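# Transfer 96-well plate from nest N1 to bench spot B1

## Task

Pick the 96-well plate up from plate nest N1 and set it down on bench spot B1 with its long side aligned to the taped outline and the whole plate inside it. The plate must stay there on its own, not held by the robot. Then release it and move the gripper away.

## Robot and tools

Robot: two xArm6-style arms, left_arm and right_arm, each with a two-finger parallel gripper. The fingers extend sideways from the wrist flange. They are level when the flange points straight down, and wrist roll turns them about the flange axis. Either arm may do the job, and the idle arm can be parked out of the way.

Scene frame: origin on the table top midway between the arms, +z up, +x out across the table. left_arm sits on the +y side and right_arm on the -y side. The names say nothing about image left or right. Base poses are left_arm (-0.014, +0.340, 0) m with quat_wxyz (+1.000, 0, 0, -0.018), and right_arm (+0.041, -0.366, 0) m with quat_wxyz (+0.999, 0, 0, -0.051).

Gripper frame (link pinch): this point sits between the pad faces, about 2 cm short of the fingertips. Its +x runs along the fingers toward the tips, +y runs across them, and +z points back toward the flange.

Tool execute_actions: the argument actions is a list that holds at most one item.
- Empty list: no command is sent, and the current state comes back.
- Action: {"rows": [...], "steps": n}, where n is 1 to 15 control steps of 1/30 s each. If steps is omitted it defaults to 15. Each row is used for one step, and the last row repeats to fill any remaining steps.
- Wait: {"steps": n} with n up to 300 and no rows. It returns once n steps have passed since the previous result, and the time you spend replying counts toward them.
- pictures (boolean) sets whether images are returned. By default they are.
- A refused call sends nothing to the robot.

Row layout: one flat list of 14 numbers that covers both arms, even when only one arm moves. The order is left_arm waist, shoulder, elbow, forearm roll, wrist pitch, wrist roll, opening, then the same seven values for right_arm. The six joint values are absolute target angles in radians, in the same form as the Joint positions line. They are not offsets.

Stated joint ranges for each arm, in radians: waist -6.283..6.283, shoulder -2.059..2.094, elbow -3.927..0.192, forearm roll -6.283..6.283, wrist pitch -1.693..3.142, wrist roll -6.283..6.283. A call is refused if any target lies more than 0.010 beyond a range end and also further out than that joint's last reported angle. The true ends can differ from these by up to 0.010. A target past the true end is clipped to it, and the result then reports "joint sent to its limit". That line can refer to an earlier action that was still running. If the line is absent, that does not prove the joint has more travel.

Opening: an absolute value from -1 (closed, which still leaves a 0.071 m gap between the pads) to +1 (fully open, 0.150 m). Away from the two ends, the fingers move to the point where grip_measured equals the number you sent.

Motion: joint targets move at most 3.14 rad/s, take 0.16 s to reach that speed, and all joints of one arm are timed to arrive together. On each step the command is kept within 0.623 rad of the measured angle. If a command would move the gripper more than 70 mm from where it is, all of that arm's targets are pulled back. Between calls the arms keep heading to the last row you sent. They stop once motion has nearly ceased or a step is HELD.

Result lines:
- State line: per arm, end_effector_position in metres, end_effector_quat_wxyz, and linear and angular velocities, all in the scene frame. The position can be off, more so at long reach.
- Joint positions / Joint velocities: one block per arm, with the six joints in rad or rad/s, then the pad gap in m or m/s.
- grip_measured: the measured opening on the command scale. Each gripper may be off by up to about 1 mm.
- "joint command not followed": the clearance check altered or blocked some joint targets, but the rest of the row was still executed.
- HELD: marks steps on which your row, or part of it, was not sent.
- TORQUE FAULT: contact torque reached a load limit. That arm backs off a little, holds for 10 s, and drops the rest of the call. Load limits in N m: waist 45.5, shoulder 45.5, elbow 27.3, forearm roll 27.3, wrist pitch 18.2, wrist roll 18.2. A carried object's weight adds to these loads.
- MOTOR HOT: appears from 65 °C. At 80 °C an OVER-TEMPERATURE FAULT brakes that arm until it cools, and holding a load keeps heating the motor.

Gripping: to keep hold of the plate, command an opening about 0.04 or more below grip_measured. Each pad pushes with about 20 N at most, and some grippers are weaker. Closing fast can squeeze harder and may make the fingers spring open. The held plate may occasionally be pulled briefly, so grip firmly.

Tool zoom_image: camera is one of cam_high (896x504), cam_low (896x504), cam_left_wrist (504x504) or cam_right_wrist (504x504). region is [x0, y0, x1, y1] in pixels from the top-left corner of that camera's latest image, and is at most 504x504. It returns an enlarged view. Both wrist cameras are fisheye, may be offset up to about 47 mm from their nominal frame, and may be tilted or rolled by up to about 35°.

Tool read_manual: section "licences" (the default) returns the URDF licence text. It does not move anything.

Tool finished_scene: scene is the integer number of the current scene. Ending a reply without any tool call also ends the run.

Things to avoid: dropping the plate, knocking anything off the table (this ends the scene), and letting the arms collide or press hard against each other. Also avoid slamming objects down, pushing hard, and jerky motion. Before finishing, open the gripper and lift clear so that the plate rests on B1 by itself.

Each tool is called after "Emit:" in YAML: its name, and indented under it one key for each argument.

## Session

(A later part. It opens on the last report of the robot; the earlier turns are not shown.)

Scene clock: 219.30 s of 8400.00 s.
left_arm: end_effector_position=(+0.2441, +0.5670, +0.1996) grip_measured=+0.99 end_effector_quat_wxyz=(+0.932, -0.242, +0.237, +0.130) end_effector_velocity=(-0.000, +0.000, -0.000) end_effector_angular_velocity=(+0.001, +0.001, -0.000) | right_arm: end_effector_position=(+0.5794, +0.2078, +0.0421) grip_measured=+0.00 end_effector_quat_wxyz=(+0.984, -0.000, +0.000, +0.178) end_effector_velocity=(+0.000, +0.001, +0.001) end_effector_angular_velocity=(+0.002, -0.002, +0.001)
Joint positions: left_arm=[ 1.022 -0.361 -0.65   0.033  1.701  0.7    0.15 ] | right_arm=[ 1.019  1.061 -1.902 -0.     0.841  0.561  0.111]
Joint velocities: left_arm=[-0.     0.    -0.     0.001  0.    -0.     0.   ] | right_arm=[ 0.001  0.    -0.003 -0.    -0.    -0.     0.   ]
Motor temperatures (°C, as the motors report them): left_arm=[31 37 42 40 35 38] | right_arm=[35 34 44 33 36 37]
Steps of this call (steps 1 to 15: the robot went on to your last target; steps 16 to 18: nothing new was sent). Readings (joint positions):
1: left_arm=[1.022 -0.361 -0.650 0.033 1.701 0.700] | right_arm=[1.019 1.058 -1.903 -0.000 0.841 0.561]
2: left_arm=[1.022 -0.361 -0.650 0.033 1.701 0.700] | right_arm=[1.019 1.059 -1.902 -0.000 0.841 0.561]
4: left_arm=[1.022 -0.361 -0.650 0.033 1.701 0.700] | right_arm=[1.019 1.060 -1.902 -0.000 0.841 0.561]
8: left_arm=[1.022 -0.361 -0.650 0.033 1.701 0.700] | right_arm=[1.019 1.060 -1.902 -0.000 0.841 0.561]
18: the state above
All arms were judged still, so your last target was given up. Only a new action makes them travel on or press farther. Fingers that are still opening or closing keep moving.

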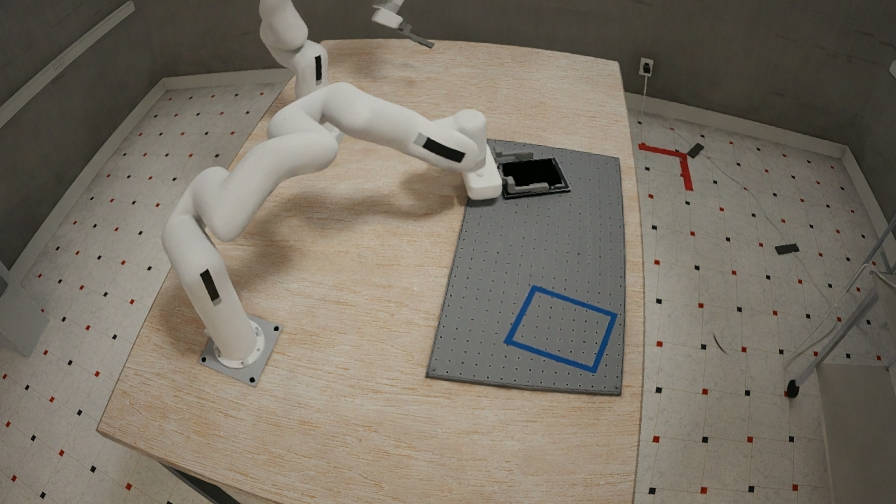

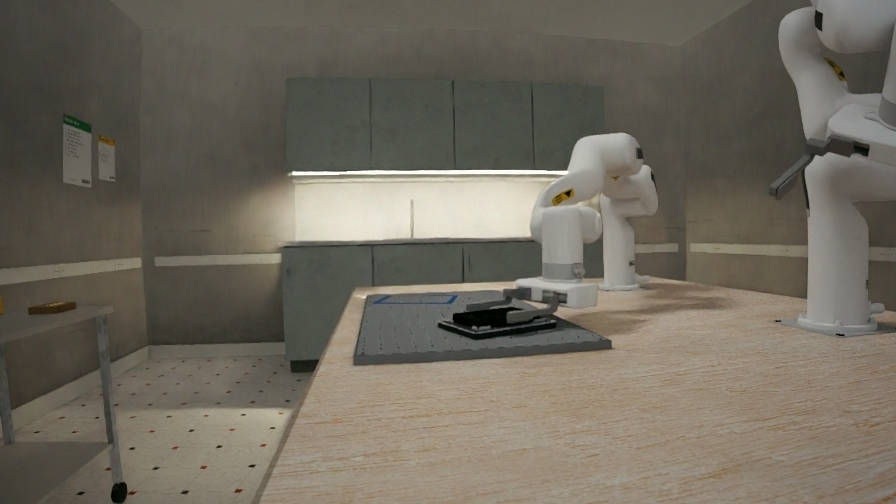

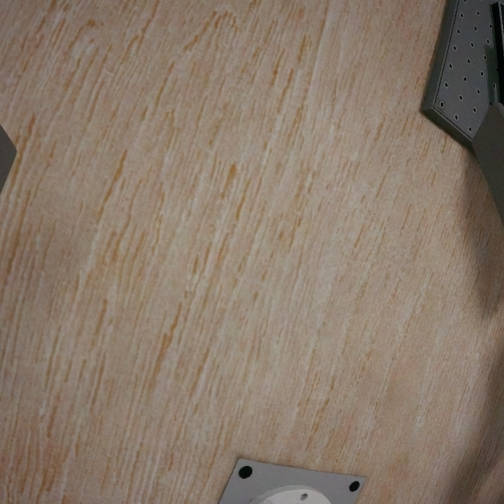

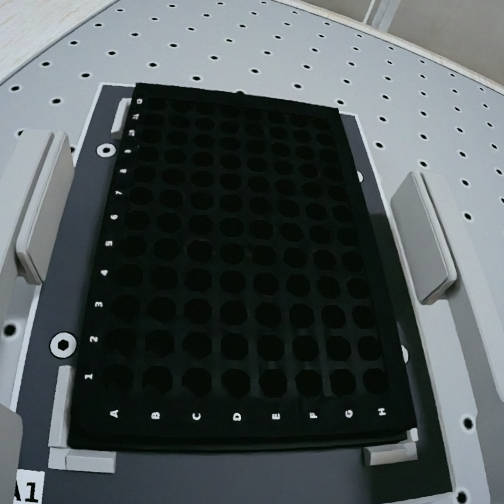

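Emit:
zoom_image:
  camera: "cam_right_wrist"
  region: [370, 410, 430, 470]

Emit:
zoom_image:
  camera: "cam_right_wrist"
  region: [45, 410, 115, 480]

Emit:
zoom_image:
  camera: "cam_low"
  region: [495, 300, 560, 335]

Region (370, 410, 430, 470) of cam_right_wrist's 504x504 image, scaled by 8.400, with more detail than that image has.

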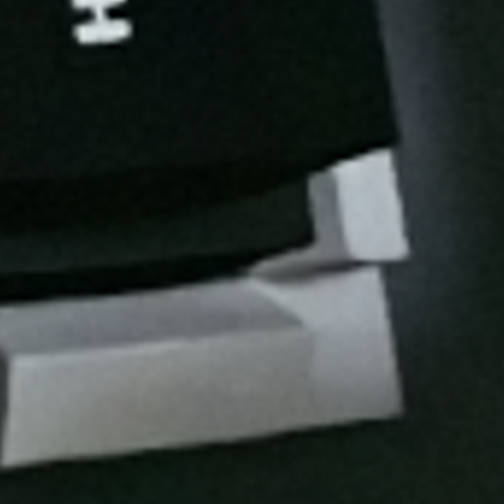

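Region (45, 410, 115, 480) of cam_right_wrist's 504x504 image, scaled by 7.200, with more detail than that image has.

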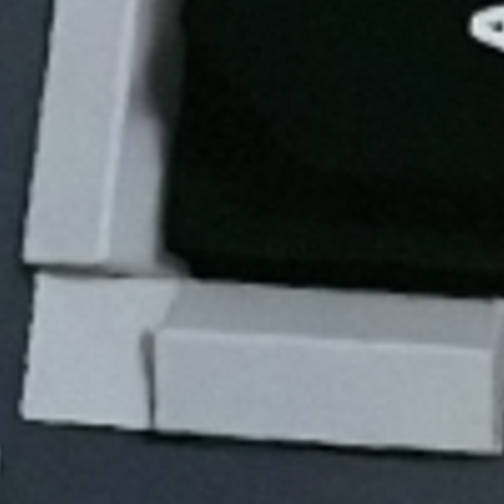

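Region (495, 300, 560, 335) of cam_low's 896x504 image, scaled by 7.754, with more detail than that image has; it fills the top 271 rows of this view, and the rest is white.

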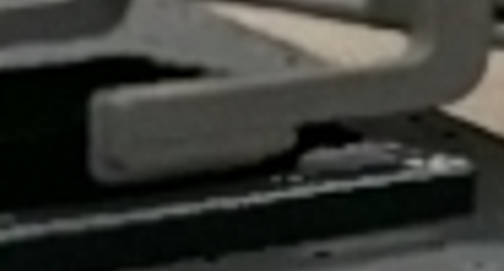

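Emit:
execute_actions:
  actions:
    - {"rows": [ [1.022,-0.361,-0.65,0.033,1.701,0.7,1.0, 1.0190,1.0610,-1.9016,0.0,0.8407,0.5609,-0.06], [1.022,-0.361,-0.65,0.033,1.701,0.7,1.0, 1.0190,1.0614,-1.9018,0.0,0.8405,0.5609,-0.13], [1.022,-0.361,-0.65,0.033,1.701,0.7,1.0, 1.0190,1.0618,-1.9020,0.0,0.8403,0.5609,-0.21], [1.022,-0.361,-0.65,0.033,1.701,0.7,1.0, 1.0190,1.0621,-1.9021,0.0,0.8401,0.5609,-0.29], [1.022,-0.361,-0.65,0.033,1.701,0.7,1.0, 1.0190,1.0623,-1.9022,0.0,0.8400,0.5609,-0.37], [1.022,-0.361,-0.65,0.033,1.701,0.7,1.0, 1.0190,1.0623,-1.9022,0.0,0.8400,0.5609,-0.44], [1.022,-0.361,-0.65,0.033,1.701,0.7,1.0, 1.0190,1.0623,-1.9022,0.0,0.8400,0.5609,-0.50], [1.022,-0.361,-0.65,0.033,1.701,0.7,1.0, 1.0190,1.0623,-1.9022,0.0,0.8400,0.5609,-0.55], [1.022,-0.361,-0.65,0.033,1.701,0.7,1.0, 1.0190,1.0623,-1.9022,0.0,0.8400,0.5609,-0.585], [1.022,-0.361,-0.65,0.033,1.701,0.7,1.0, 1.0190,1.0623,-1.9022,0.0,0.8400,0.5609,-0.61], [1.022,-0.361,-0.65,0.033,1.701,0.7,1.0, 1.0190,1.0623,-1.9022,0.0,0.8400,0.5609,-0.63], [1.022,-0.361,-0.65,0.033,1.701,0.7,1.0, 1.0190,1.0623,-1.9022,0.0,0.8400,0.5609,-0.648], [1.022,-0.361,-0.65,0.033,1.701,0.7,1.0, 1.0190,1.0623,-1.9022,0.0,0.8400,0.5609,-0.663], [1.022,-0.361,-0.65,0.033,1.701,0.7,1.0, 1.0190,1.0623,-1.9022,0.0,0.8400,0.5609,-0.676], [1.022,-0.361,-0.65,0.033,1.701,0.7,1.0, 1.0190,1.0623,-1.9022,0.0,0.8400,0.5609,-0.688] ], "steps": 15}
  pictures: false

Emit:
execute_actions:
  actions:
    - {"rows": [ [1.022,-0.361,-0.65,0.033,1.701,0.7,1.0, 1.0190,1.0623,-1.9022,0.0,0.8400,0.5609,-0.700], [1.022,-0.361,-0.65,0.033,1.701,0.7,1.0, 1.0190,1.0623,-1.9022,0.0,0.8400,0.5609,-0.712], [1.022,-0.361,-0.65,0.033,1.701,0.7,1.0, 1.0190,1.0623,-1.9022,0.0,0.8400,0.5609,-0.724], [1.022,-0.361,-0.65,0.033,1.701,0.7,1.0, 1.0190,1.0623,-1.9022,0.0,0.8400,0.5609,-0.736], [1.022,-0.361,-0.65,0.033,1.701,0.7,1.0, 1.0190,1.0623,-1.9022,0.0,0.8400,0.5609,-0.748], [1.022,-0.361,-0.65,0.033,1.701,0.7,1.0, 1.0190,1.0623,-1.9022,0.0,0.8400,0.5609,-0.760], [1.022,-0.361,-0.65,0.033,1.701,0.7,1.0, 1.0190,1.0623,-1.9022,0.0,0.8400,0.5609,-0.772], [1.022,-0.361,-0.65,0.033,1.701,0.7,1.0, 1.0190,1.0623,-1.9022,0.0,0.8400,0.5609,-0.784], [1.022,-0.361,-0.65,0.033,1.701,0.7,1.0, 1.0190,1.0623,-1.9022,0.0,0.8400,0.5609,-0.796], [1.022,-0.361,-0.65,0.033,1.701,0.7,1.0, 1.0190,1.0623,-1.9022,0.0,0.8400,0.5609,-0.81], [1.022,-0.361,-0.65,0.033,1.701,0.7,1.0, 1.0190,1.0623,-1.9022,0.0,0.8400,0.5609,-0.825], [1.022,-0.361,-0.65,0.033,1.701,0.7,1.0, 1.0190,1.0623,-1.9022,0.0,0.8400,0.5609,-0.84] ], "steps": 13}

Scene clock: 312.87 s of 8400.00 s.
left_arm: end_effector_position=(+0.2441, +0.5670, +0.1996) grip_measured=+0.99 end_effector_quat_wxyz=(+0.932, -0.242, +0.237, +0.130) end_effector_velocity=(-0.000, -0.000, -0.000) end_effector_angular_velocity=(-0.000, -0.000, +0.000) | right_arm: end_effector_position=(+0.5794, +0.2078, +0.0414) grip_measured=-0.67 end_effector_quat_wxyz=(+0.984, -0.000, +0.000, +0.178) end_effector_velocity=(-0.000, +0.000, +0.000) end_effector_angular_velocity=(+0.000, -0.000, +0.001)
Joint positions: left_arm=[ 1.022 -0.361 -0.65   0.033  1.701  0.7    0.15 ] | right_arm=[ 1.019  1.062 -1.902 -0.     0.84   0.561  0.084]
Joint velocities: left_arm=[ 0. -0.  0. -0.  0.  0.  0.] | right_arm=[ 0.    -0.     0.    -0.    -0.    -0.001 -0.016]
Motor temperatures (°C, as the motors report them): left_arm=[31 37 42 40 35 38] | right_arm=[35 34 44 33 36 37]
Steps of this call (steps 1 to 90: nothing new was sent; then 90.07 s passed at rest; steps 91 to 105: all 15 steps of this action). Readings (joint positions):
91: left_arm=[1.022 -0.361 -0.650 0.033 1.701 0.700] | right_arm=[1.019 1.061 -1.902 0.000 0.841 0.561]
92: left_arm=[1.022 -0.361 -0.650 0.033 1.701 0.700] | right_arm=[1.019 1.061 -1.902 -0.000 0.841 0.561]
94: left_arm=[1.022 -0.361 -0.650 0.033 1.701 0.700] | right_arm=[1.019 1.061 -1.902 -0.000 0.841 0.561]
98: left_arm=[1.022 -0.361 -0.650 0.033 1.701 0.700] | right_arm=[1.019 1.062 -1.902 0.000 0.840 0.561]
105: the state above

Scene clock: 313.30 s of 8400.00 s.
left_arm: end_effector_position=(+0.2441, +0.5670, +0.1996) grip_measured=+0.99 end_effector_quat_wxyz=(+0.932, -0.242, +0.237, +0.130) end_effector_velocity=(+0.000, -0.000, -0.000) end_effector_angular_velocity=(-0.001, -0.000, -0.001) | right_arm: end_effector_position=(+0.5794, +0.2079, +0.0415) grip_measured=-0.72 end_effector_quat_wxyz=(+0.984, +0.000, -0.000, +0.178) end_effector_velocity=(+0.000, +0.000, +0.001) end_effector_angular_velocity=(+0.001, -0.001, -0.001)
Joint positions: left_arm=[ 1.022 -0.361 -0.65   0.033  1.701  0.7    0.15 ] | right_arm=[ 1.019  1.062 -1.902 -0.     0.84   0.561  0.082]
Joint velocities: left_arm=[-0.002  0.     0.    -0.001  0.    -0.     0.   ] | right_arm=[-0.     0.    -0.001 -0.     0.     0.     0.   ]
Motor temperatures (°C, as the motors report them): left_arm=[31 37 42 40 35 38] | right_arm=[35 34 44 33 36 37]
Steps of this call (steps 1 to 13: all 13 steps of this action). Readings (joint positions):
1: left_arm=[1.022 -0.361 -0.650 0.033 1.701 0.700] | right_arm=[1.019 1.062 -1.902 0.000 0.840 0.561]
2: left_arm=[1.022 -0.361 -0.650 0.033 1.701 0.700] | right_arm=[1.019 1.062 -1.902 -0.000 0.840 0.561]
4: left_arm=[1.022 -0.361 -0.650 0.033 1.701 0.700] | right_arm=[1.019 1.062 -1.902 -0.000 0.840 0.561]
8: left_arm=[1.022 -0.361 -0.650 0.033 1.701 0.700] | right_arm=[1.019 1.062 -1.902 0.000 0.840 0.561]
13: the state above

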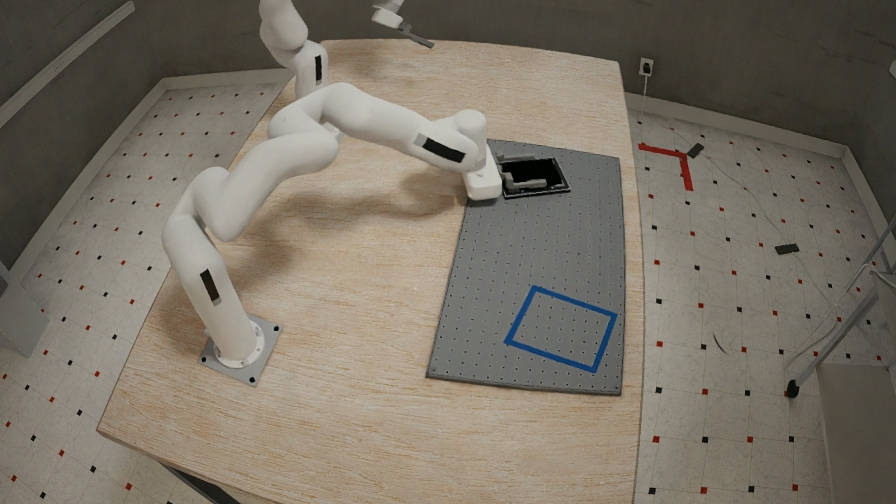

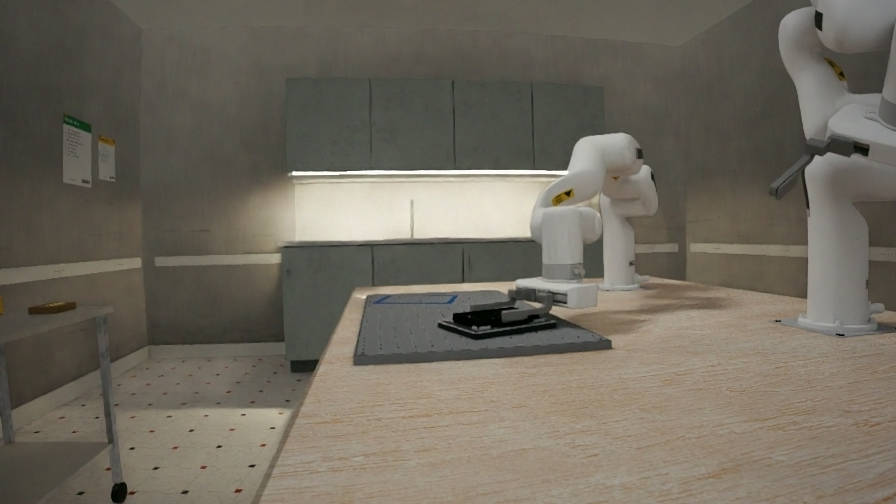

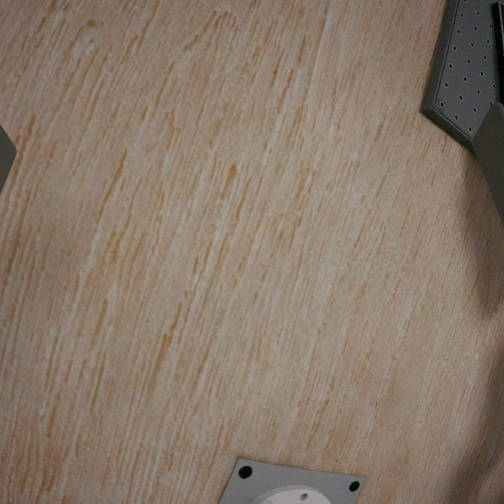

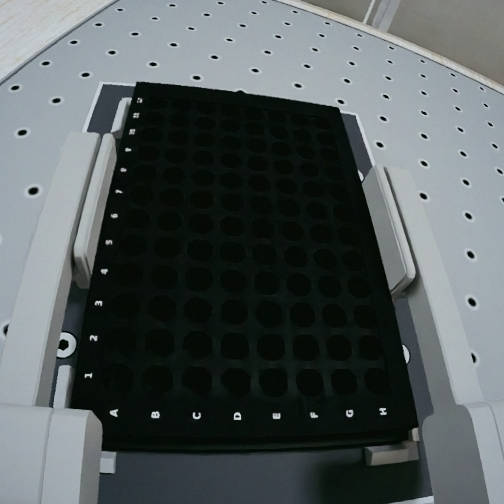

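Emit:
execute_actions:
  actions:
    - {"rows": [ [1.022,-0.361,-0.65,0.033,1.701,0.7,1.0, 1.0190,1.0621,-1.9021,0.0,0.8401,0.5609,-0.84], [1.022,-0.361,-0.65,0.033,1.701,0.7,1.0, 1.0190,1.0607,-1.9015,0.0,0.8409,0.5609,-0.84], [1.022,-0.361,-0.65,0.033,1.701,0.7,1.0, 1.0190,1.0576,-1.9003,0.0,0.8428,0.5609,-0.84], [1.022,-0.361,-0.65,0.033,1.701,0.7,1.0, 1.0190,1.0528,-1.8983,0.0,0.8456,0.5609,-0.84], [1.022,-0.361,-0.65,0.033,1.701,0.7,1.0, 1.0190,1.0466,-1.8957,0.0,0.8493,0.5609,-0.84], [1.022,-0.361,-0.65,0.033,1.701,0.7,1.0, 1.0190,1.0396,-1.8929,0.0,0.8534,0.5609,-0.84], [1.022,-0.361,-0.65,0.033,1.701,0.7,1.0, 1.0190,1.0326,-1.8900,0.0,0.8574,0.5609,-0.84], [1.022,-0.361,-0.65,0.033,1.701,0.7,1.0, 1.0188,1.0263,-1.8872,0.0,0.8610,0.5609,-0.84], [1.022,-0.361,-0.65,0.033,1.701,0.7,1.0, 1.0177,1.0208,-1.8838,0.0,0.8631,0.5611,-0.84], [1.022,-0.361,-0.65,0.033,1.701,0.7,1.0, 1.0148,1.0160,-1.8789,0.0,0.8630,0.5616,-0.84], [1.022,-0.361,-0.65,0.033,1.701,0.7,1.0, 1.0094,1.0114,-1.8716,0.0,0.8603,0.5626,-0.84], [1.022,-0.361,-0.65,0.033,1.701,0.7,1.0, 1.0012,1.0063,-1.8614,0.0,0.8552,0.5640,-0.84], [1.022,-0.361,-0.65,0.033,1.701,0.7,1.0, 0.9903,0.9998,-1.8478,0.0,0.8480,0.5658,-0.84], [1.022,-0.361,-0.65,0.033,1.701,0.7,1.0, 0.9769,0.9918,-1.8311,0.0,0.8394,0.5681,-0.84], [1.022,-0.361,-0.65,0.033,1.701,0.7,1.0, 0.9617,0.9828,-1.8122,0.0,0.8295,0.5708,-0.84] ], "steps": 15}
  pictures: false

Emit:
execute_actions:
  actions:
    - {"rows": [ [1.022,-0.361,-0.65,0.033,1.701,0.7,1.0, 0.9456,0.9732,-1.7921,0.0,0.8190,0.5735,-0.84], [1.022,-0.361,-0.65,0.033,1.701,0.7,1.0, 0.9293,0.9635,-1.7718,0.0,0.8084,0.5763,-0.84], [1.022,-0.361,-0.65,0.033,1.701,0.7,1.0, 0.9129,0.9538,-1.7515,0.0,0.7978,0.5791,-0.84], [1.022,-0.361,-0.65,0.033,1.701,0.7,1.0, 0.8966,0.9440,-1.7311,0.0,0.7872,0.5820,-0.84], [1.022,-0.361,-0.65,0.033,1.701,0.7,1.0, 0.8803,0.9343,-1.7108,0.0,0.7766,0.5848,-0.84], [1.022,-0.361,-0.65,0.033,1.701,0.7,1.0, 0.8640,0.9246,-1.6905,0.0,0.7660,0.5876,-0.84], [1.022,-0.361,-0.65,0.033,1.701,0.7,1.0, 0.8477,0.9149,-1.6702,0.0,0.7554,0.5904,-0.84], [1.022,-0.361,-0.65,0.033,1.701,0.7,1.0, 0.8313,0.9052,-1.6499,0.0,0.7448,0.5932,-0.84], [1.022,-0.361,-0.65,0.033,1.701,0.7,1.0, 0.8150,0.8955,-1.6296,0.0,0.7342,0.5960,-0.84], [1.022,-0.361,-0.65,0.033,1.701,0.7,1.0, 0.7987,0.8857,-1.6092,0.0,0.7236,0.5988,-0.84], [1.022,-0.361,-0.65,0.033,1.701,0.7,1.0, 0.7824,0.8760,-1.5889,0.0,0.7130,0.6016,-0.84], [1.022,-0.361,-0.65,0.033,1.701,0.7,1.0, 0.7661,0.8663,-1.5686,0.0,0.7024,0.6044,-0.84], [1.022,-0.361,-0.65,0.033,1.701,0.7,1.0, 0.7498,0.8566,-1.5483,0.0,0.6918,0.6072,-0.84], [1.022,-0.361,-0.65,0.033,1.701,0.7,1.0, 0.7334,0.8469,-1.5280,0.0,0.6812,0.6100,-0.84], [1.022,-0.361,-0.65,0.033,1.701,0.7,1.0, 0.7171,0.8372,-1.5077,0.0,0.6705,0.6128,-0.84] ], "steps": 15}
  pictures: false

Emit:
execute_actions:
  actions:
    - {"rows": [ [1.022,-0.361,-0.65,0.033,1.701,0.7,1.0, 0.7008,0.8275,-1.4874,0.0,0.6599,0.6156,-0.84], [1.022,-0.361,-0.65,0.033,1.701,0.7,1.0, 0.6845,0.8177,-1.4670,0.0,0.6493,0.6184,-0.84], [1.022,-0.361,-0.65,0.033,1.701,0.7,1.0, 0.6682,0.8080,-1.4467,0.0,0.6387,0.6212,-0.84], [1.022,-0.361,-0.65,0.033,1.701,0.7,1.0, 0.6518,0.7983,-1.4264,0.0,0.6281,0.6240,-0.84], [1.022,-0.361,-0.65,0.033,1.701,0.7,1.0, 0.6355,0.7886,-1.4061,0.0,0.6175,0.6268,-0.84], [1.022,-0.361,-0.65,0.033,1.701,0.7,1.0, 0.6192,0.7789,-1.3858,0.0,0.6069,0.6297,-0.84], [1.022,-0.361,-0.65,0.033,1.701,0.7,1.0, 0.6029,0.7692,-1.3655,0.0,0.5963,0.6325,-0.84], [1.022,-0.361,-0.65,0.033,1.701,0.7,1.0, 0.5866,0.7595,-1.3452,0.0,0.5857,0.6353,-0.84], [1.022,-0.361,-0.65,0.033,1.701,0.7,1.0, 0.5703,0.7497,-1.3248,0.0,0.5751,0.6381,-0.84], [1.022,-0.361,-0.65,0.033,1.701,0.7,1.0, 0.5539,0.7400,-1.3045,0.0,0.5645,0.6409,-0.84], [1.022,-0.361,-0.65,0.033,1.701,0.7,1.0, 0.5378,0.7304,-1.2844,0.0,0.5540,0.6437,-0.84], [1.022,-0.361,-0.65,0.033,1.701,0.7,1.0, 0.5226,0.7214,-1.2655,0.0,0.5442,0.6463,-0.84], [1.022,-0.361,-0.65,0.033,1.701,0.7,1.0, 0.5092,0.7134,-1.2488,0.0,0.5355,0.6486,-0.84], [1.022,-0.361,-0.65,0.033,1.701,0.7,1.0, 0.4983,0.7069,-1.2352,0.0,0.5284,0.6504,-0.84], [1.022,-0.361,-0.65,0.033,1.701,0.7,1.0, 0.4901,0.7020,-1.2251,0.0,0.5231,0.6519,-0.84] ], "steps": 15}
  pictures: false

Emit:
execute_actions:
  actions:
    - {"rows": [ [1.022,-0.361,-0.65,0.033,1.701,0.7,1.0, 0.4847,0.6988,-1.2184,0.0,0.5196,0.6528,-0.84], [1.022,-0.361,-0.65,0.033,1.701,0.7,1.0, 0.4818,0.6971,-1.2147,0.0,0.5176,0.6533,-0.84], [1.022,-0.361,-0.65,0.033,1.701,0.7,1.0, 0.4807,0.6964,-1.2133,0.0,0.5169,0.6535,-0.84], [1.022,-0.361,-0.65,0.033,1.701,0.7,1.0, 0.4805,0.6963,-1.2131,0.0,0.5168,0.6535,-0.84] ], "steps": 12}
  pictures: false

Scene clock: 374.47 s of 8400.00 s.
left_arm: end_effector_position=(+0.2441, +0.5670, +0.1996) grip_measured=+0.99 end_effector_quat_wxyz=(+0.932, -0.242, +0.237, +0.130) end_effector_velocity=(-0.000, +0.000, +0.000) end_effector_angular_velocity=(+0.000, -0.001, +0.001) | right_arm: end_effector_position=(+0.5872, +0.1967, +0.0607) grip_measured=-0.72 end_effector_quat_wxyz=(+0.986, +0.001, -0.001, +0.168) end_effector_velocity=(+0.102, -0.161, +0.001) end_effector_angular_velocity=(-0.011, +0.009, -0.262)
Joint positions: left_arm=[ 1.022 -0.361 -0.65   0.033  1.701  0.7    0.15 ] | right_arm=[ 1.003  1.009 -1.864  0.     0.853  0.564  0.082]
Joint velocities: left_arm=[ 0.001 -0.    -0.     0.    -0.     0.001  0.   ] | right_arm=[-0.224 -0.17   0.306 -0.    -0.122  0.038  0.   ]
Motor temperatures (°C, as the motors report them): left_arm=[31 37 43 40 35 38] | right_arm=[35 34 44 33 36 37]
Steps of this call (steps 1 to 15: the robot went on to your last target; steps 16 to 90: nothing new was sent; then 57.67 s passed at rest; steps 91 to 105: all 15 steps of this action). Readings (joint positions):
91: left_arm=[1.022 -0.361 -0.650 0.033 1.701 0.700] | right_arm=[1.019 1.062 -1.902 -0.000 0.840 0.561]
92: left_arm=[1.022 -0.361 -0.650 0.033 1.701 0.700] | right_arm=[1.019 1.062 -1.902 -0.000 0.840 0.561]
94: left_arm=[1.022 -0.361 -0.650 0.033 1.701 0.700] | right_arm=[1.019 1.061 -1.901 0.000 0.841 0.561]
98: left_arm=[1.022 -0.361 -0.650 0.033 1.701 0.700] | right_arm=[1.019 1.049 -1.894 0.000 0.850 0.561]
105: the state above

Scene clock: 374.97 s of 8400.00 s.
left_arm: end_effector_position=(+0.2441, +0.5670, +0.1996) grip_measured=+0.99 end_effector_quat_wxyz=(+0.932, -0.242, +0.237, +0.130) end_effector_velocity=(-0.000, +0.000, -0.000) end_effector_angular_velocity=(-0.000, +0.000, +0.001) | right_arm: end_effector_position=(+0.6633, +0.0331, +0.0531) grip_measured=-0.72 end_effector_quat_wxyz=(+0.999, -0.000, +0.000, +0.042) end_effector_velocity=(+0.111, -0.380, -0.016) end_effector_angular_velocity=(-0.000, +0.000, -0.567)
Joint positions: left_arm=[ 1.022 -0.361 -0.65   0.033  1.701  0.7    0.15 ] | right_arm=[ 0.785  0.878 -1.593  0.     0.715  0.601  0.082]
Joint velocities: left_arm=[ 0.001  0.     0.    -0.    -0.    -0.     0.   ] | right_arm=[-0.483 -0.29   0.605 -0.    -0.315  0.084 -0.   ]
Motor temperatures (°C, as the motors report them): left_arm=[31 37 43 40 35 38] | right_arm=[35 34 44 33 36 37]
Steps of this call (steps 1 to 15: all 15 steps of this action). Readings (joint positions):
1: left_arm=[1.022 -0.361 -0.650 0.033 1.701 0.700] | right_arm=[0.994 1.004 -1.853 0.000 0.848 0.565]
2: left_arm=[1.022 -0.361 -0.650 0.033 1.701 0.700] | right_arm=[0.984 0.997 -1.839 0.000 0.842 0.567]
4: left_arm=[1.022 -0.361 -0.650 0.033 1.701 0.700] | right_arm=[0.958 0.982 -1.807 0.000 0.826 0.571]
8: left_arm=[1.022 -0.361 -0.650 0.033 1.701 0.700] | right_arm=[0.897 0.946 -1.733 0.000 0.788 0.582]
15: the state above

Scene clock: 375.47 s of 8400.00 s.
left_arm: end_effector_position=(+0.2441, +0.5670, +0.1996) grip_measured=+0.99 end_effector_quat_wxyz=(+0.932, -0.242, +0.237, +0.130) end_effector_velocity=(-0.000, +0.000, +0.000) end_effector_angular_velocity=(-0.000, -0.001, +0.002) | right_arm: end_effector_position=(+0.6865, -0.1594, +0.0463) grip_measured=-0.72 end_effector_quat_wxyz=(+0.995, -0.000, +0.000, -0.100) end_effector_velocity=(-0.017, -0.346, -0.011) end_effector_angular_velocity=(-0.001, +0.003, -0.516)
Joint positions: left_arm=[ 1.022 -0.361 -0.65   0.033  1.701  0.7    0.15 ] | right_arm=[ 0.543  0.734 -1.291  0.     0.558  0.643  0.082]
Joint velocities: left_arm=[ 0.001 -0.    -0.    -0.001  0.    -0.     0.   ] | right_arm=[-0.442 -0.26   0.545  0.001 -0.282  0.074  0.   ]
Motor temperatures (°C, as the motors report them): left_arm=[31 37 43 40 35 38] | right_arm=[35 34 44 33 36 37]
Steps of this call (steps 1 to 15: all 15 steps of this action). Readings (joint positions):
1: left_arm=[1.022 -0.361 -0.650 0.033 1.701 0.700] | right_arm=[0.769 0.869 -1.573 0.000 0.705 0.604]
2: left_arm=[1.022 -0.361 -0.650 0.033 1.701 0.700] | right_arm=[0.753 0.859 -1.553 0.000 0.694 0.607]
4: left_arm=[1.022 -0.361 -0.650 0.033 1.701 0.700] | right_arm=[0.721 0.839 -1.512 0.000 0.673 0.612]
8: left_arm=[1.022 -0.361 -0.650 0.033 1.701 0.700] | right_arm=[0.655 0.801 -1.431 0.000 0.631 0.623]
15: the state above

Scene clock: 375.87 s of 8400.00 s.
left_arm: end_effector_position=(+0.2441, +0.5670, +0.1996) grip_measured=+0.99 end_effector_quat_wxyz=(+0.932, -0.242, +0.237, +0.130) end_effector_velocity=(+0.000, -0.000, +0.000) end_effector_angular_velocity=(+0.000, -0.000, -0.000) | right_arm: end_effector_position=(+0.6820, -0.2063, +0.0452) grip_measured=-0.72 end_effector_quat_wxyz=(+0.991, +0.000, -0.000, -0.135) end_effector_velocity=(-0.001, -0.010, -0.000) end_effector_angular_velocity=(+0.000, -0.000, -0.014)
Joint positions: left_arm=[ 1.022 -0.361 -0.65   0.033  1.701  0.7    0.15 ] | right_arm=[ 0.483  0.697 -1.215 -0.     0.518  0.653  0.082]
Joint velocities: left_arm=[-0.001  0.    -0.    -0.    -0.    -0.     0.   ] | right_arm=[-0.013 -0.007  0.015  0.    -0.008  0.001 -0.   ]
Motor temperatures (°C, as the motors report them): left_arm=[31 37 43 40 35 38] | right_arm=[35 34 44 33 36 37]
Steps of this call (steps 1 to 12: all 12 steps of this action). Readings (joint positions):
1: left_arm=[1.022 -0.361 -0.650 0.033 1.701 0.700] | right_arm=[0.529 0.725 -1.274 0.000 0.549 0.645]
2: left_arm=[1.022 -0.361 -0.650 0.033 1.701 0.700] | right_arm=[0.516 0.718 -1.258 0.000 0.541 0.647]
4: left_arm=[1.022 -0.361 -0.650 0.033 1.701 0.700] | right_arm=[0.498 0.708 -1.236 0.000 0.530 0.650]
8: left_arm=[1.022 -0.361 -0.650 0.033 1.701 0.700] | right_arm=[0.486 0.699 -1.219 -0.000 0.520 0.653]
12: the state above

Emit:
execute_actions:
  actions: []

Scene clock: 376.90 s of 8400.00 s.
left_arm: end_effector_position=(+0.2441, +0.5670, +0.1996) grip_measured=+0.99 end_effector_quat_wxyz=(+0.932, -0.242, +0.237, +0.130) end_effector_velocity=(-0.000, +0.000, -0.000) end_effector_angular_velocity=(-0.001, +0.000, +0.002) | right_arm: end_effector_position=(+0.6819, -0.2079, +0.0450) grip_measured=-0.72 end_effector_quat_wxyz=(+0.991, -0.000, -0.000, -0.137) end_effector_velocity=(+0.000, -0.001, -0.000) end_effector_angular_velocity=(-0.000, +0.001, -0.001)
Joint positions: left_arm=[ 1.022 -0.361 -0.65   0.033  1.701  0.7    0.15 ] | right_arm=[ 0.481  0.696 -1.213 -0.     0.517  0.653  0.082]
Joint velocities: left_arm=[ 0.002  0.     0.    -0.    -0.    -0.     0.   ] | right_arm=[-0.001  0.     0.    -0.     0.     0.     0.   ]
Motor temperatures (°C, as the motors report them): left_arm=[31 37 43 40 35 38] | right_arm=[35 34 43 33 36 37]
Steps of this call (steps 1 to 15: the robot went on to your last target; steps 16 to 31: nothing new was sent). Readings (joint positions):
1: left_arm=[1.022 -0.361 -0.650 0.033 1.701 0.700] | right_arm=[0.482 0.697 -1.215 -0.000 0.517 0.653]
2: left_arm=[1.022 -0.361 -0.650 0.033 1.701 0.700] | right_arm=[0.482 0.697 -1.214 -0.000 0.517 0.653]
4: left_arm=[1.022 -0.361 -0.650 0.033 1.701 0.700] | right_arm=[0.481 0.697 -1.214 -0.000 0.517 0.653]
8: left_arm=[1.022 -0.361 -0.650 0.033 1.701 0.700] | right_arm=[0.481 0.696 -1.213 -0.000 0.517 0.653]
31: the state above
All arms were judged still, so your last target was given up. Only a new action makes them travel on or press farther. Fingers that are still opening or closing keep moving.

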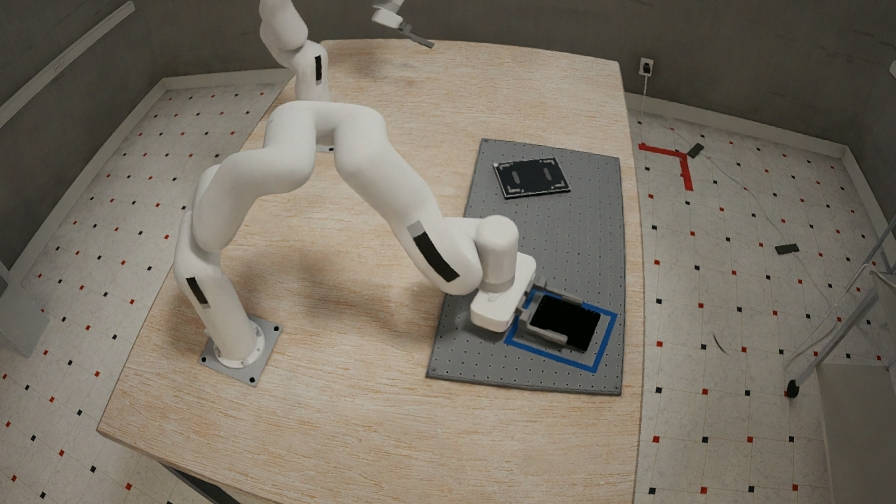

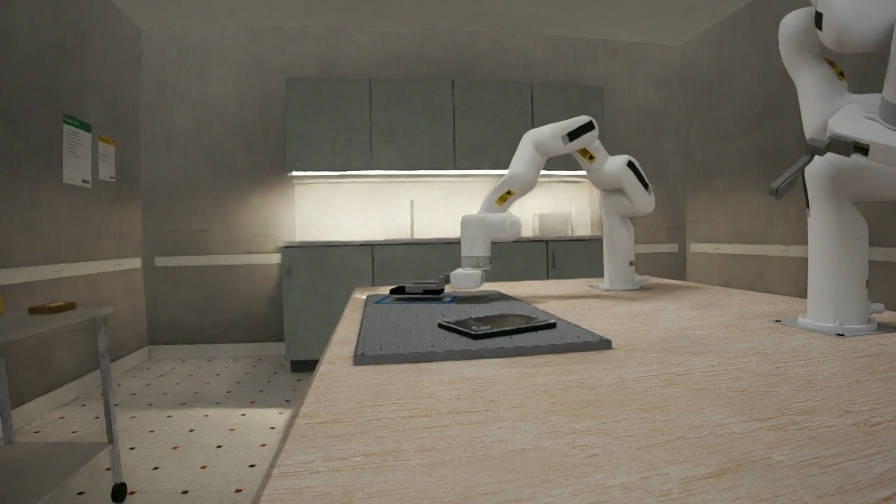

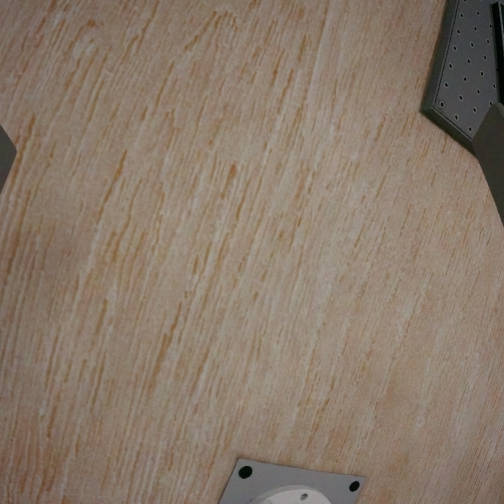

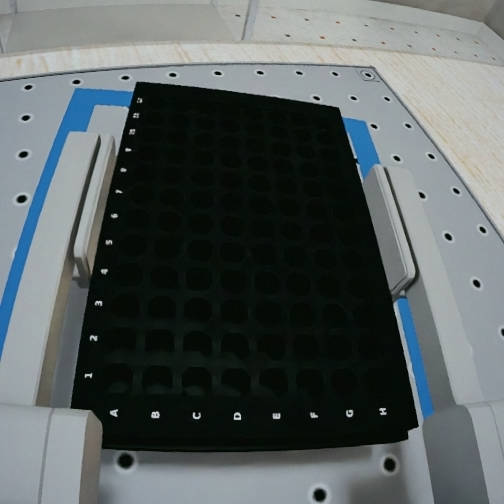

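Emit:
zoom_image:
  camera: "cam_right_wrist"
  region: [0, 60, 160, 260]

Emit:
zoom_image:
  camera: "cam_right_wrist"
  region: [320, 55, 504, 255]

Emit:
zoom_image:
  camera: "cam_right_wrist"
  region: [90, 400, 290, 504]

Emit:
zoom_image:
  camera: "cam_right_wrist"
  region: [290, 280, 504, 504]

Emit:
zoom_image:
  camera: "cam_low"
  region: [370, 265, 490, 310]

Region (0, 60, 160, 260) of cam_right_wrist's 504x504 image, scaled by 2.520, with more detail than that image has; it fills the left 403 columns of this view, and the rest is white.

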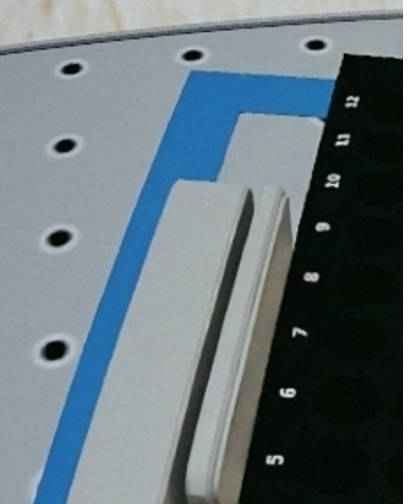

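Region (320, 55, 504, 255) of cam_right_wrist's 504x504 image, scaled by 2.520, with more detail than that image has; it fills the left 464 columns of this view, and the rest is white.

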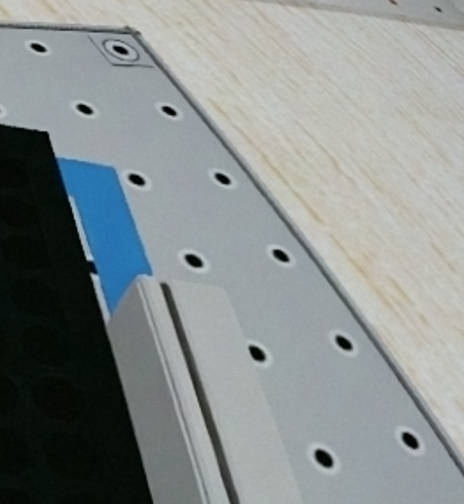

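Region (90, 400, 290, 504) of cam_right_wrist's 504x504 image, scaled by 2.520, with more detail than that image has; it fills the top 262 rows of this view, and the rest is white.

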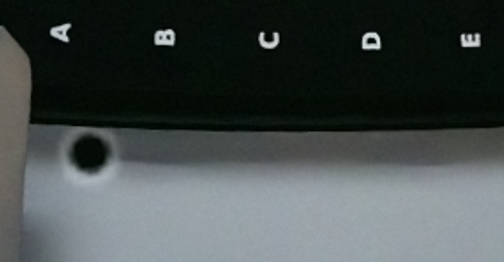

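Region (290, 280, 504, 504) of cam_right_wrist's 504x504 image, scaled by 2.250, with more detail than that image has; it fills the left 482 columns of this view, and the rest is white.

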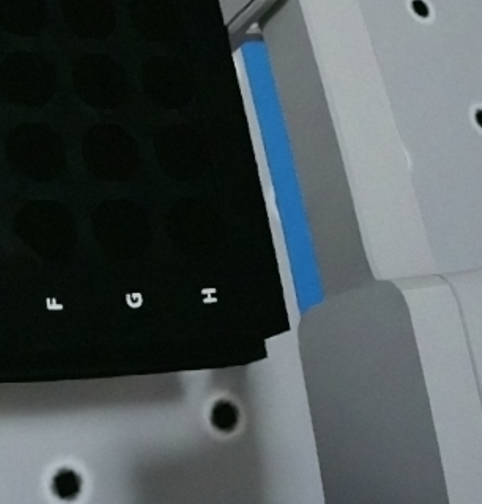

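Region (370, 265, 490, 310) of cam_low's 896x504 image, scaled by 4.200, with more detail than that image has; it fills the top 189 rows of this view, and the rest is white.

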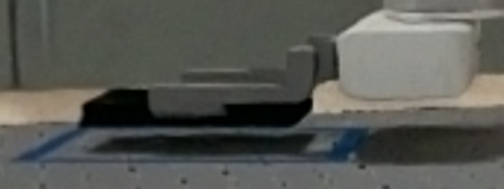

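Emit:
execute_actions:
  actions:
    - {"rows": [ [1.022,-0.361,-0.65,0.033,1.701,0.7,1.0, 0.4805,0.69636,-1.21313,0.0,0.51677,0.6535,-0.84], [1.022,-0.361,-0.65,0.033,1.701,0.7,1.0, 0.4805,0.69700,-1.21333,0.0,0.51634,0.6535,-0.84], [1.022,-0.361,-0.65,0.033,1.701,0.7,1.0, 0.4805,0.69848,-1.21380,0.0,0.51532,0.6535,-0.84], [1.022,-0.361,-0.65,0.033,1.701,0.7,1.0, 0.4805,0.70093,-1.21457,0.0,0.51365,0.6535,-0.84], [1.022,-0.361,-0.65,0.033,1.701,0.7,1.0, 0.4805,0.70430,-1.21564,0.0,0.51134,0.6535,-0.84], [1.022,-0.361,-0.65,0.033,1.701,0.7,1.0, 0.4805,0.70841,-1.21694,0.0,0.50853,0.6535,-0.84], [1.022,-0.361,-0.65,0.033,1.701,0.7,1.0, 0.4805,0.71302,-1.21839,0.0,0.50537,0.6535,-0.84], [1.022,-0.361,-0.65,0.033,1.701,0.7,1.0, 0.4805,0.71779,-1.21990,0.0,0.50211,0.6535,-0.84], [1.022,-0.361,-0.65,0.033,1.701,0.7,1.0, 0.4805,0.72240,-1.22135,0.0,0.49896,0.6535,-0.84], [1.022,-0.361,-0.65,0.033,1.701,0.7,1.0, 0.4805,0.72651,-1.22265,0.0,0.49614,0.6535,-0.84], [1.022,-0.361,-0.65,0.033,1.701,0.7,1.0, 0.4805,0.72988,-1.22372,0.0,0.49384,0.6535,-0.84], [1.022,-0.361,-0.65,0.033,1.701,0.7,1.0, 0.4805,0.73233,-1.22449,0.0,0.49216,0.6535,-0.84], [1.022,-0.361,-0.65,0.033,1.701,0.7,1.0, 0.4805,0.73381,-1.22496,0.0,0.49115,0.6535,-0.84], [1.022,-0.361,-0.65,0.033,1.701,0.7,1.0, 0.4805,0.73444,-1.22516,0.0,0.49071,0.6535,-0.84], [1.022,-0.361,-0.65,0.033,1.701,0.7,1.0, 0.4805,0.73455,-1.22519,0.0,0.49064,0.6535,-0.84] ], "steps": 15}
  pictures: false

Emit:
execute_actions:
  actions:
    - {"rows": [ [1.022,-0.361,-0.65,0.033,1.701,0.7,1.0, 0.4805,0.73455,-1.22519,0.0,0.49064,0.6535,-0.84] ], "steps": 9}

Scene clock: 436.40 s of 8400.00 s.
left_arm: end_effector_position=(+0.2441, +0.5670, +0.1996) grip_measured=+0.99 end_effector_quat_wxyz=(+0.932, -0.242, +0.237, +0.130) end_effector_velocity=(+0.000, +0.000, +0.000) end_effector_angular_velocity=(+0.000, -0.001, +0.001) | right_arm: end_effector_position=(+0.6816, -0.2080, +0.0321) grip_measured=-0.72 end_effector_quat_wxyz=(+0.991, -0.000, +0.000, -0.137) end_effector_velocity=(-0.001, -0.001, -0.026) end_effector_angular_velocity=(-0.001, +0.002, -0.001)
Joint positions: left_arm=[ 1.022 -0.361 -0.65   0.033  1.701  0.7    0.15 ] | right_arm=[ 0.48   0.729 -1.223  0.     0.495  0.654  0.082]
Joint velocities: left_arm=[ 0.    -0.    -0.    -0.001  0.    -0.001  0.   ] | right_arm=[-0.001  0.066 -0.02   0.    -0.044 -0.     0.   ]
Motor temperatures (°C, as the motors report them): left_arm=[31 37 43 40 35 38] | right_arm=[35 34 43 33 36 37]
Steps of this call (steps 1 to 90: nothing new was sent; then 56.00 s passed at rest; steps 91 to 105: all 15 steps of this action). Readings (joint positions):
91: left_arm=[1.022 -0.361 -0.650 0.033 1.701 0.700] | right_arm=[0.480 0.696 -1.213 0.000 0.517 0.654]
92: left_arm=[1.022 -0.361 -0.650 0.033 1.701 0.700] | right_arm=[0.481 0.696 -1.213 0.000 0.517 0.654]
94: left_arm=[1.022 -0.361 -0.650 0.033 1.701 0.700] | right_arm=[0.481 0.697 -1.213 -0.000 0.516 0.654]
98: left_arm=[1.022 -0.361 -0.650 0.033 1.701 0.700] | right_arm=[0.481 0.704 -1.216 -0.000 0.511 0.653]
105: the state above

Scene clock: 436.70 s of 8400.00 s.
left_arm: end_effector_position=(+0.2441, +0.5670, +0.1996) grip_measured=+0.99 end_effector_quat_wxyz=(+0.932, -0.242, +0.237, +0.130) end_effector_velocity=(+0.000, +0.000, +0.000) end_effector_angular_velocity=(+0.000, -0.000, +0.000) | right_arm: end_effector_position=(+0.6820, -0.2078, +0.0305) grip_measured=-0.72 end_effector_quat_wxyz=(+0.991, +0.000, -0.000, -0.137) end_effector_velocity=(-0.000, +0.000, -0.001) end_effector_angular_velocity=(+0.000, -0.000, -0.000)
Joint positions: left_arm=[ 1.022 -0.361 -0.65   0.033  1.701  0.7    0.15 ] | right_arm=[ 0.481  0.734 -1.225 -0.     0.491  0.653  0.082]
Joint velocities: left_arm=[-0. -0. -0. -0. -0. -0. -0.] | right_arm=[ 0.001  0.003 -0.001  0.    -0.003  0.001  0.   ]
Motor temperatures (°C, as the motors report them): left_arm=[31 37 43 40 35 38] | right_arm=[35 34 43 33 36 37]
Steps of this call (steps 1 to 9: all 9 steps of this action). Readings (joint positions):
1: left_arm=[1.022 -0.361 -0.650 0.033 1.701 0.700] | right_arm=[0.480 0.731 -1.223 0.000 0.494 0.654]
2: left_arm=[1.022 -0.361 -0.650 0.033 1.701 0.700] | right_arm=[0.480 0.732 -1.224 0.000 0.493 0.654]
4: left_arm=[1.022 -0.361 -0.650 0.033 1.701 0.700] | right_arm=[0.480 0.733 -1.225 0.000 0.492 0.654]
8: left_arm=[1.022 -0.361 -0.650 0.033 1.701 0.700] | right_arm=[0.481 0.734 -1.225 -0.000 0.491 0.653]
9: the state above

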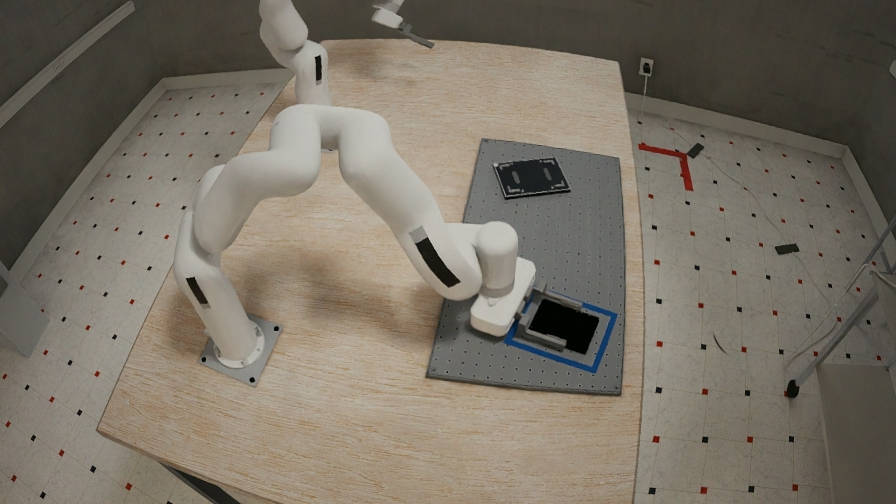

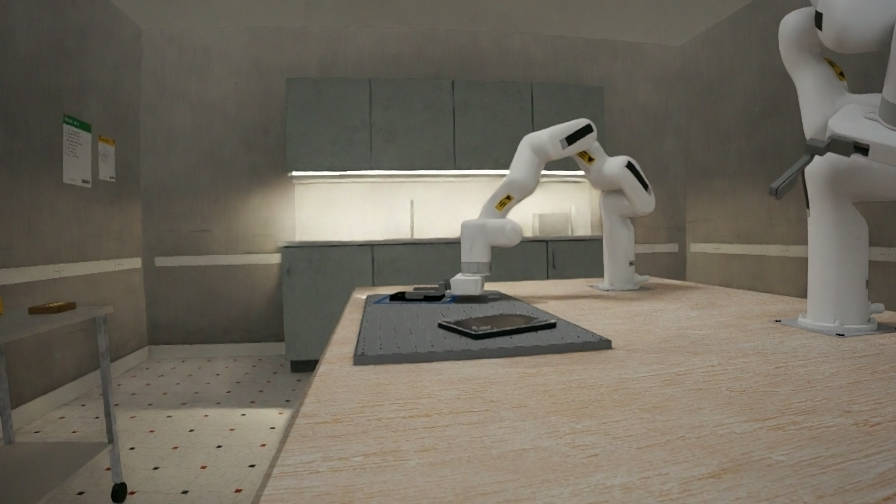

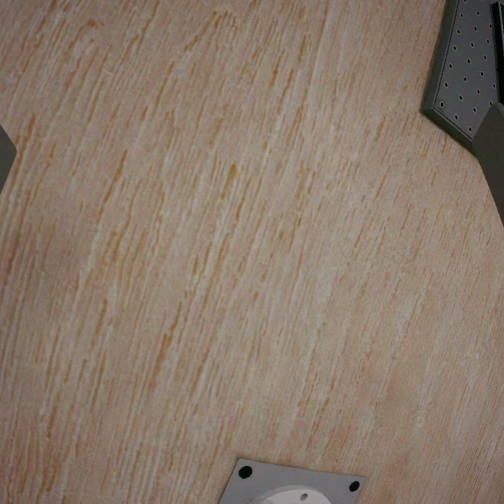

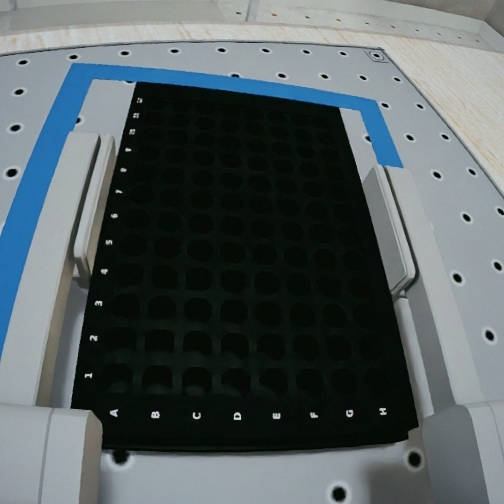

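Emit:
execute_actions:
  actions: []

Scene clock: 461.63 s of 8400.00 s.
left_arm: end_effector_position=(+0.2441, +0.5670, +0.1996) grip_measured=+0.99 end_effector_quat_wxyz=(+0.932, -0.242, +0.237, +0.130) end_effector_velocity=(-0.001, +0.001, -0.000) end_effector_angular_velocity=(+0.001, +0.001, +0.001) | right_arm: end_effector_position=(+0.6819, -0.2079, +0.0302) grip_measured=-0.72 end_effector_quat_wxyz=(+0.991, -0.000, -0.000, -0.137) end_effector_velocity=(+0.000, -0.000, -0.000) end_effector_angular_velocity=(+0.000, -0.000, -0.000)
Joint positions: left_arm=[ 1.022 -0.361 -0.65   0.033  1.701  0.7    0.15 ] | right_arm=[ 0.48   0.735 -1.225 -0.     0.491  0.654  0.082]
Joint velocities: left_arm=[ 0.002 -0.     0.     0.001  0.    -0.     0.   ] | right_arm=[-0.  0. -0.  0. -0. -0.  0.]
Motor temperatures (°C, as the motors report them): left_arm=[31 37 43 40 35 38] | right_arm=[35 34 43 33 36 37]
Steps of this call (steps 1 to 15: the robot went on to your last target; steps 16 to 90: nothing new was sent; then 21.93 s passed at rest). Readings (joint positions):
1: left_arm=[1.022 -0.361 -0.650 0.033 1.701 0.700] | right_arm=[0.481 0.734 -1.225 -0.000 0.491 0.653]
2: left_arm=[1.022 -0.361 -0.650 0.033 1.701 0.700] | right_arm=[0.481 0.734 -1.225 -0.000 0.491 0.653]
4: left_arm=[1.022 -0.361 -0.650 0.033 1.701 0.700] | right_arm=[0.481 0.734 -1.225 -0.000 0.491 0.654]
8: left_arm=[1.022 -0.361 -0.650 0.033 1.701 0.700] | right_arm=[0.481 0.734 -1.225 -0.000 0.491 0.654]
90: the state above
All arms were judged still, so your last target was given up. Only a new action makes them travel on or press farther. Fingers that are still opening or closing keep moving.

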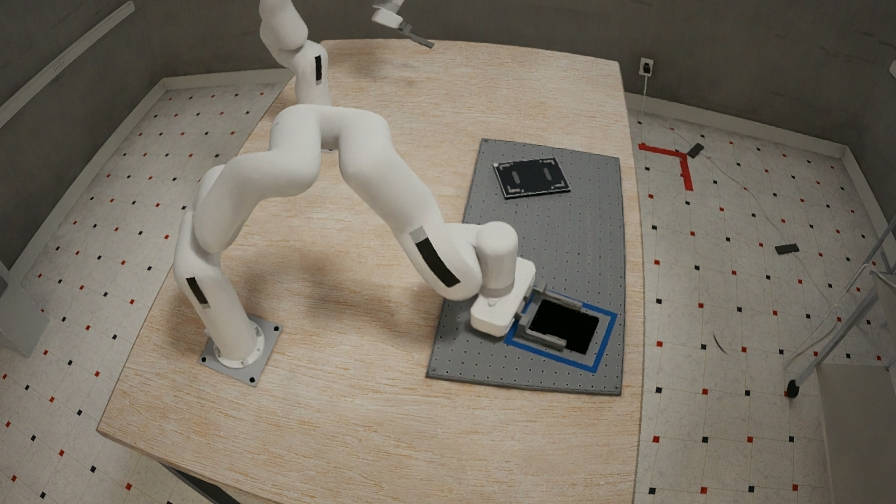

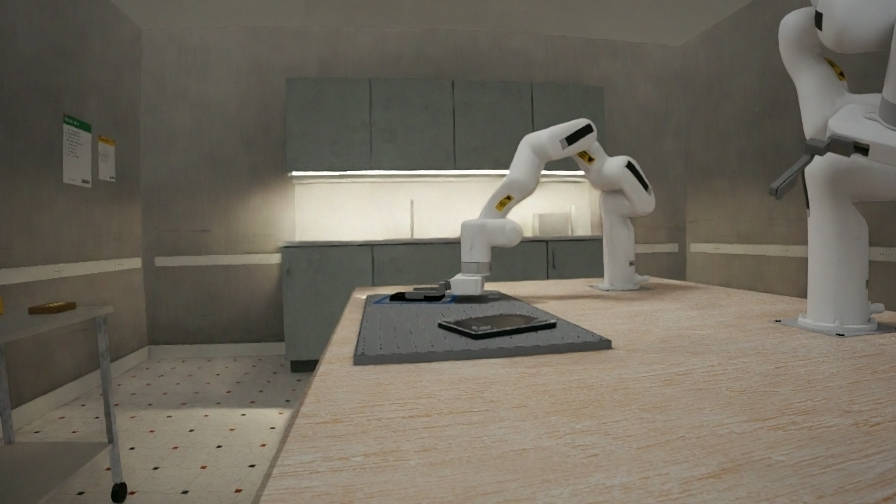

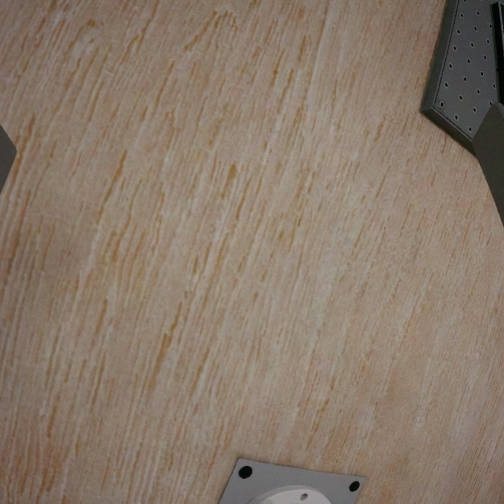

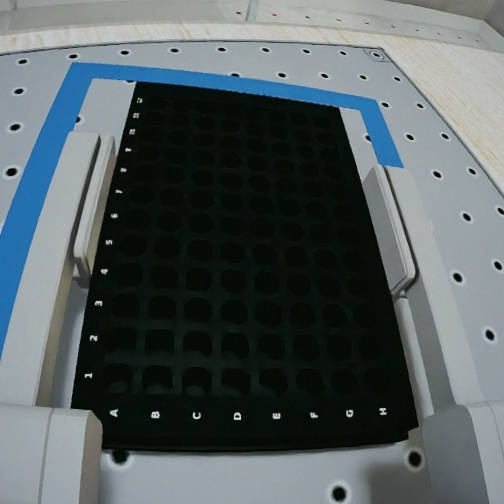

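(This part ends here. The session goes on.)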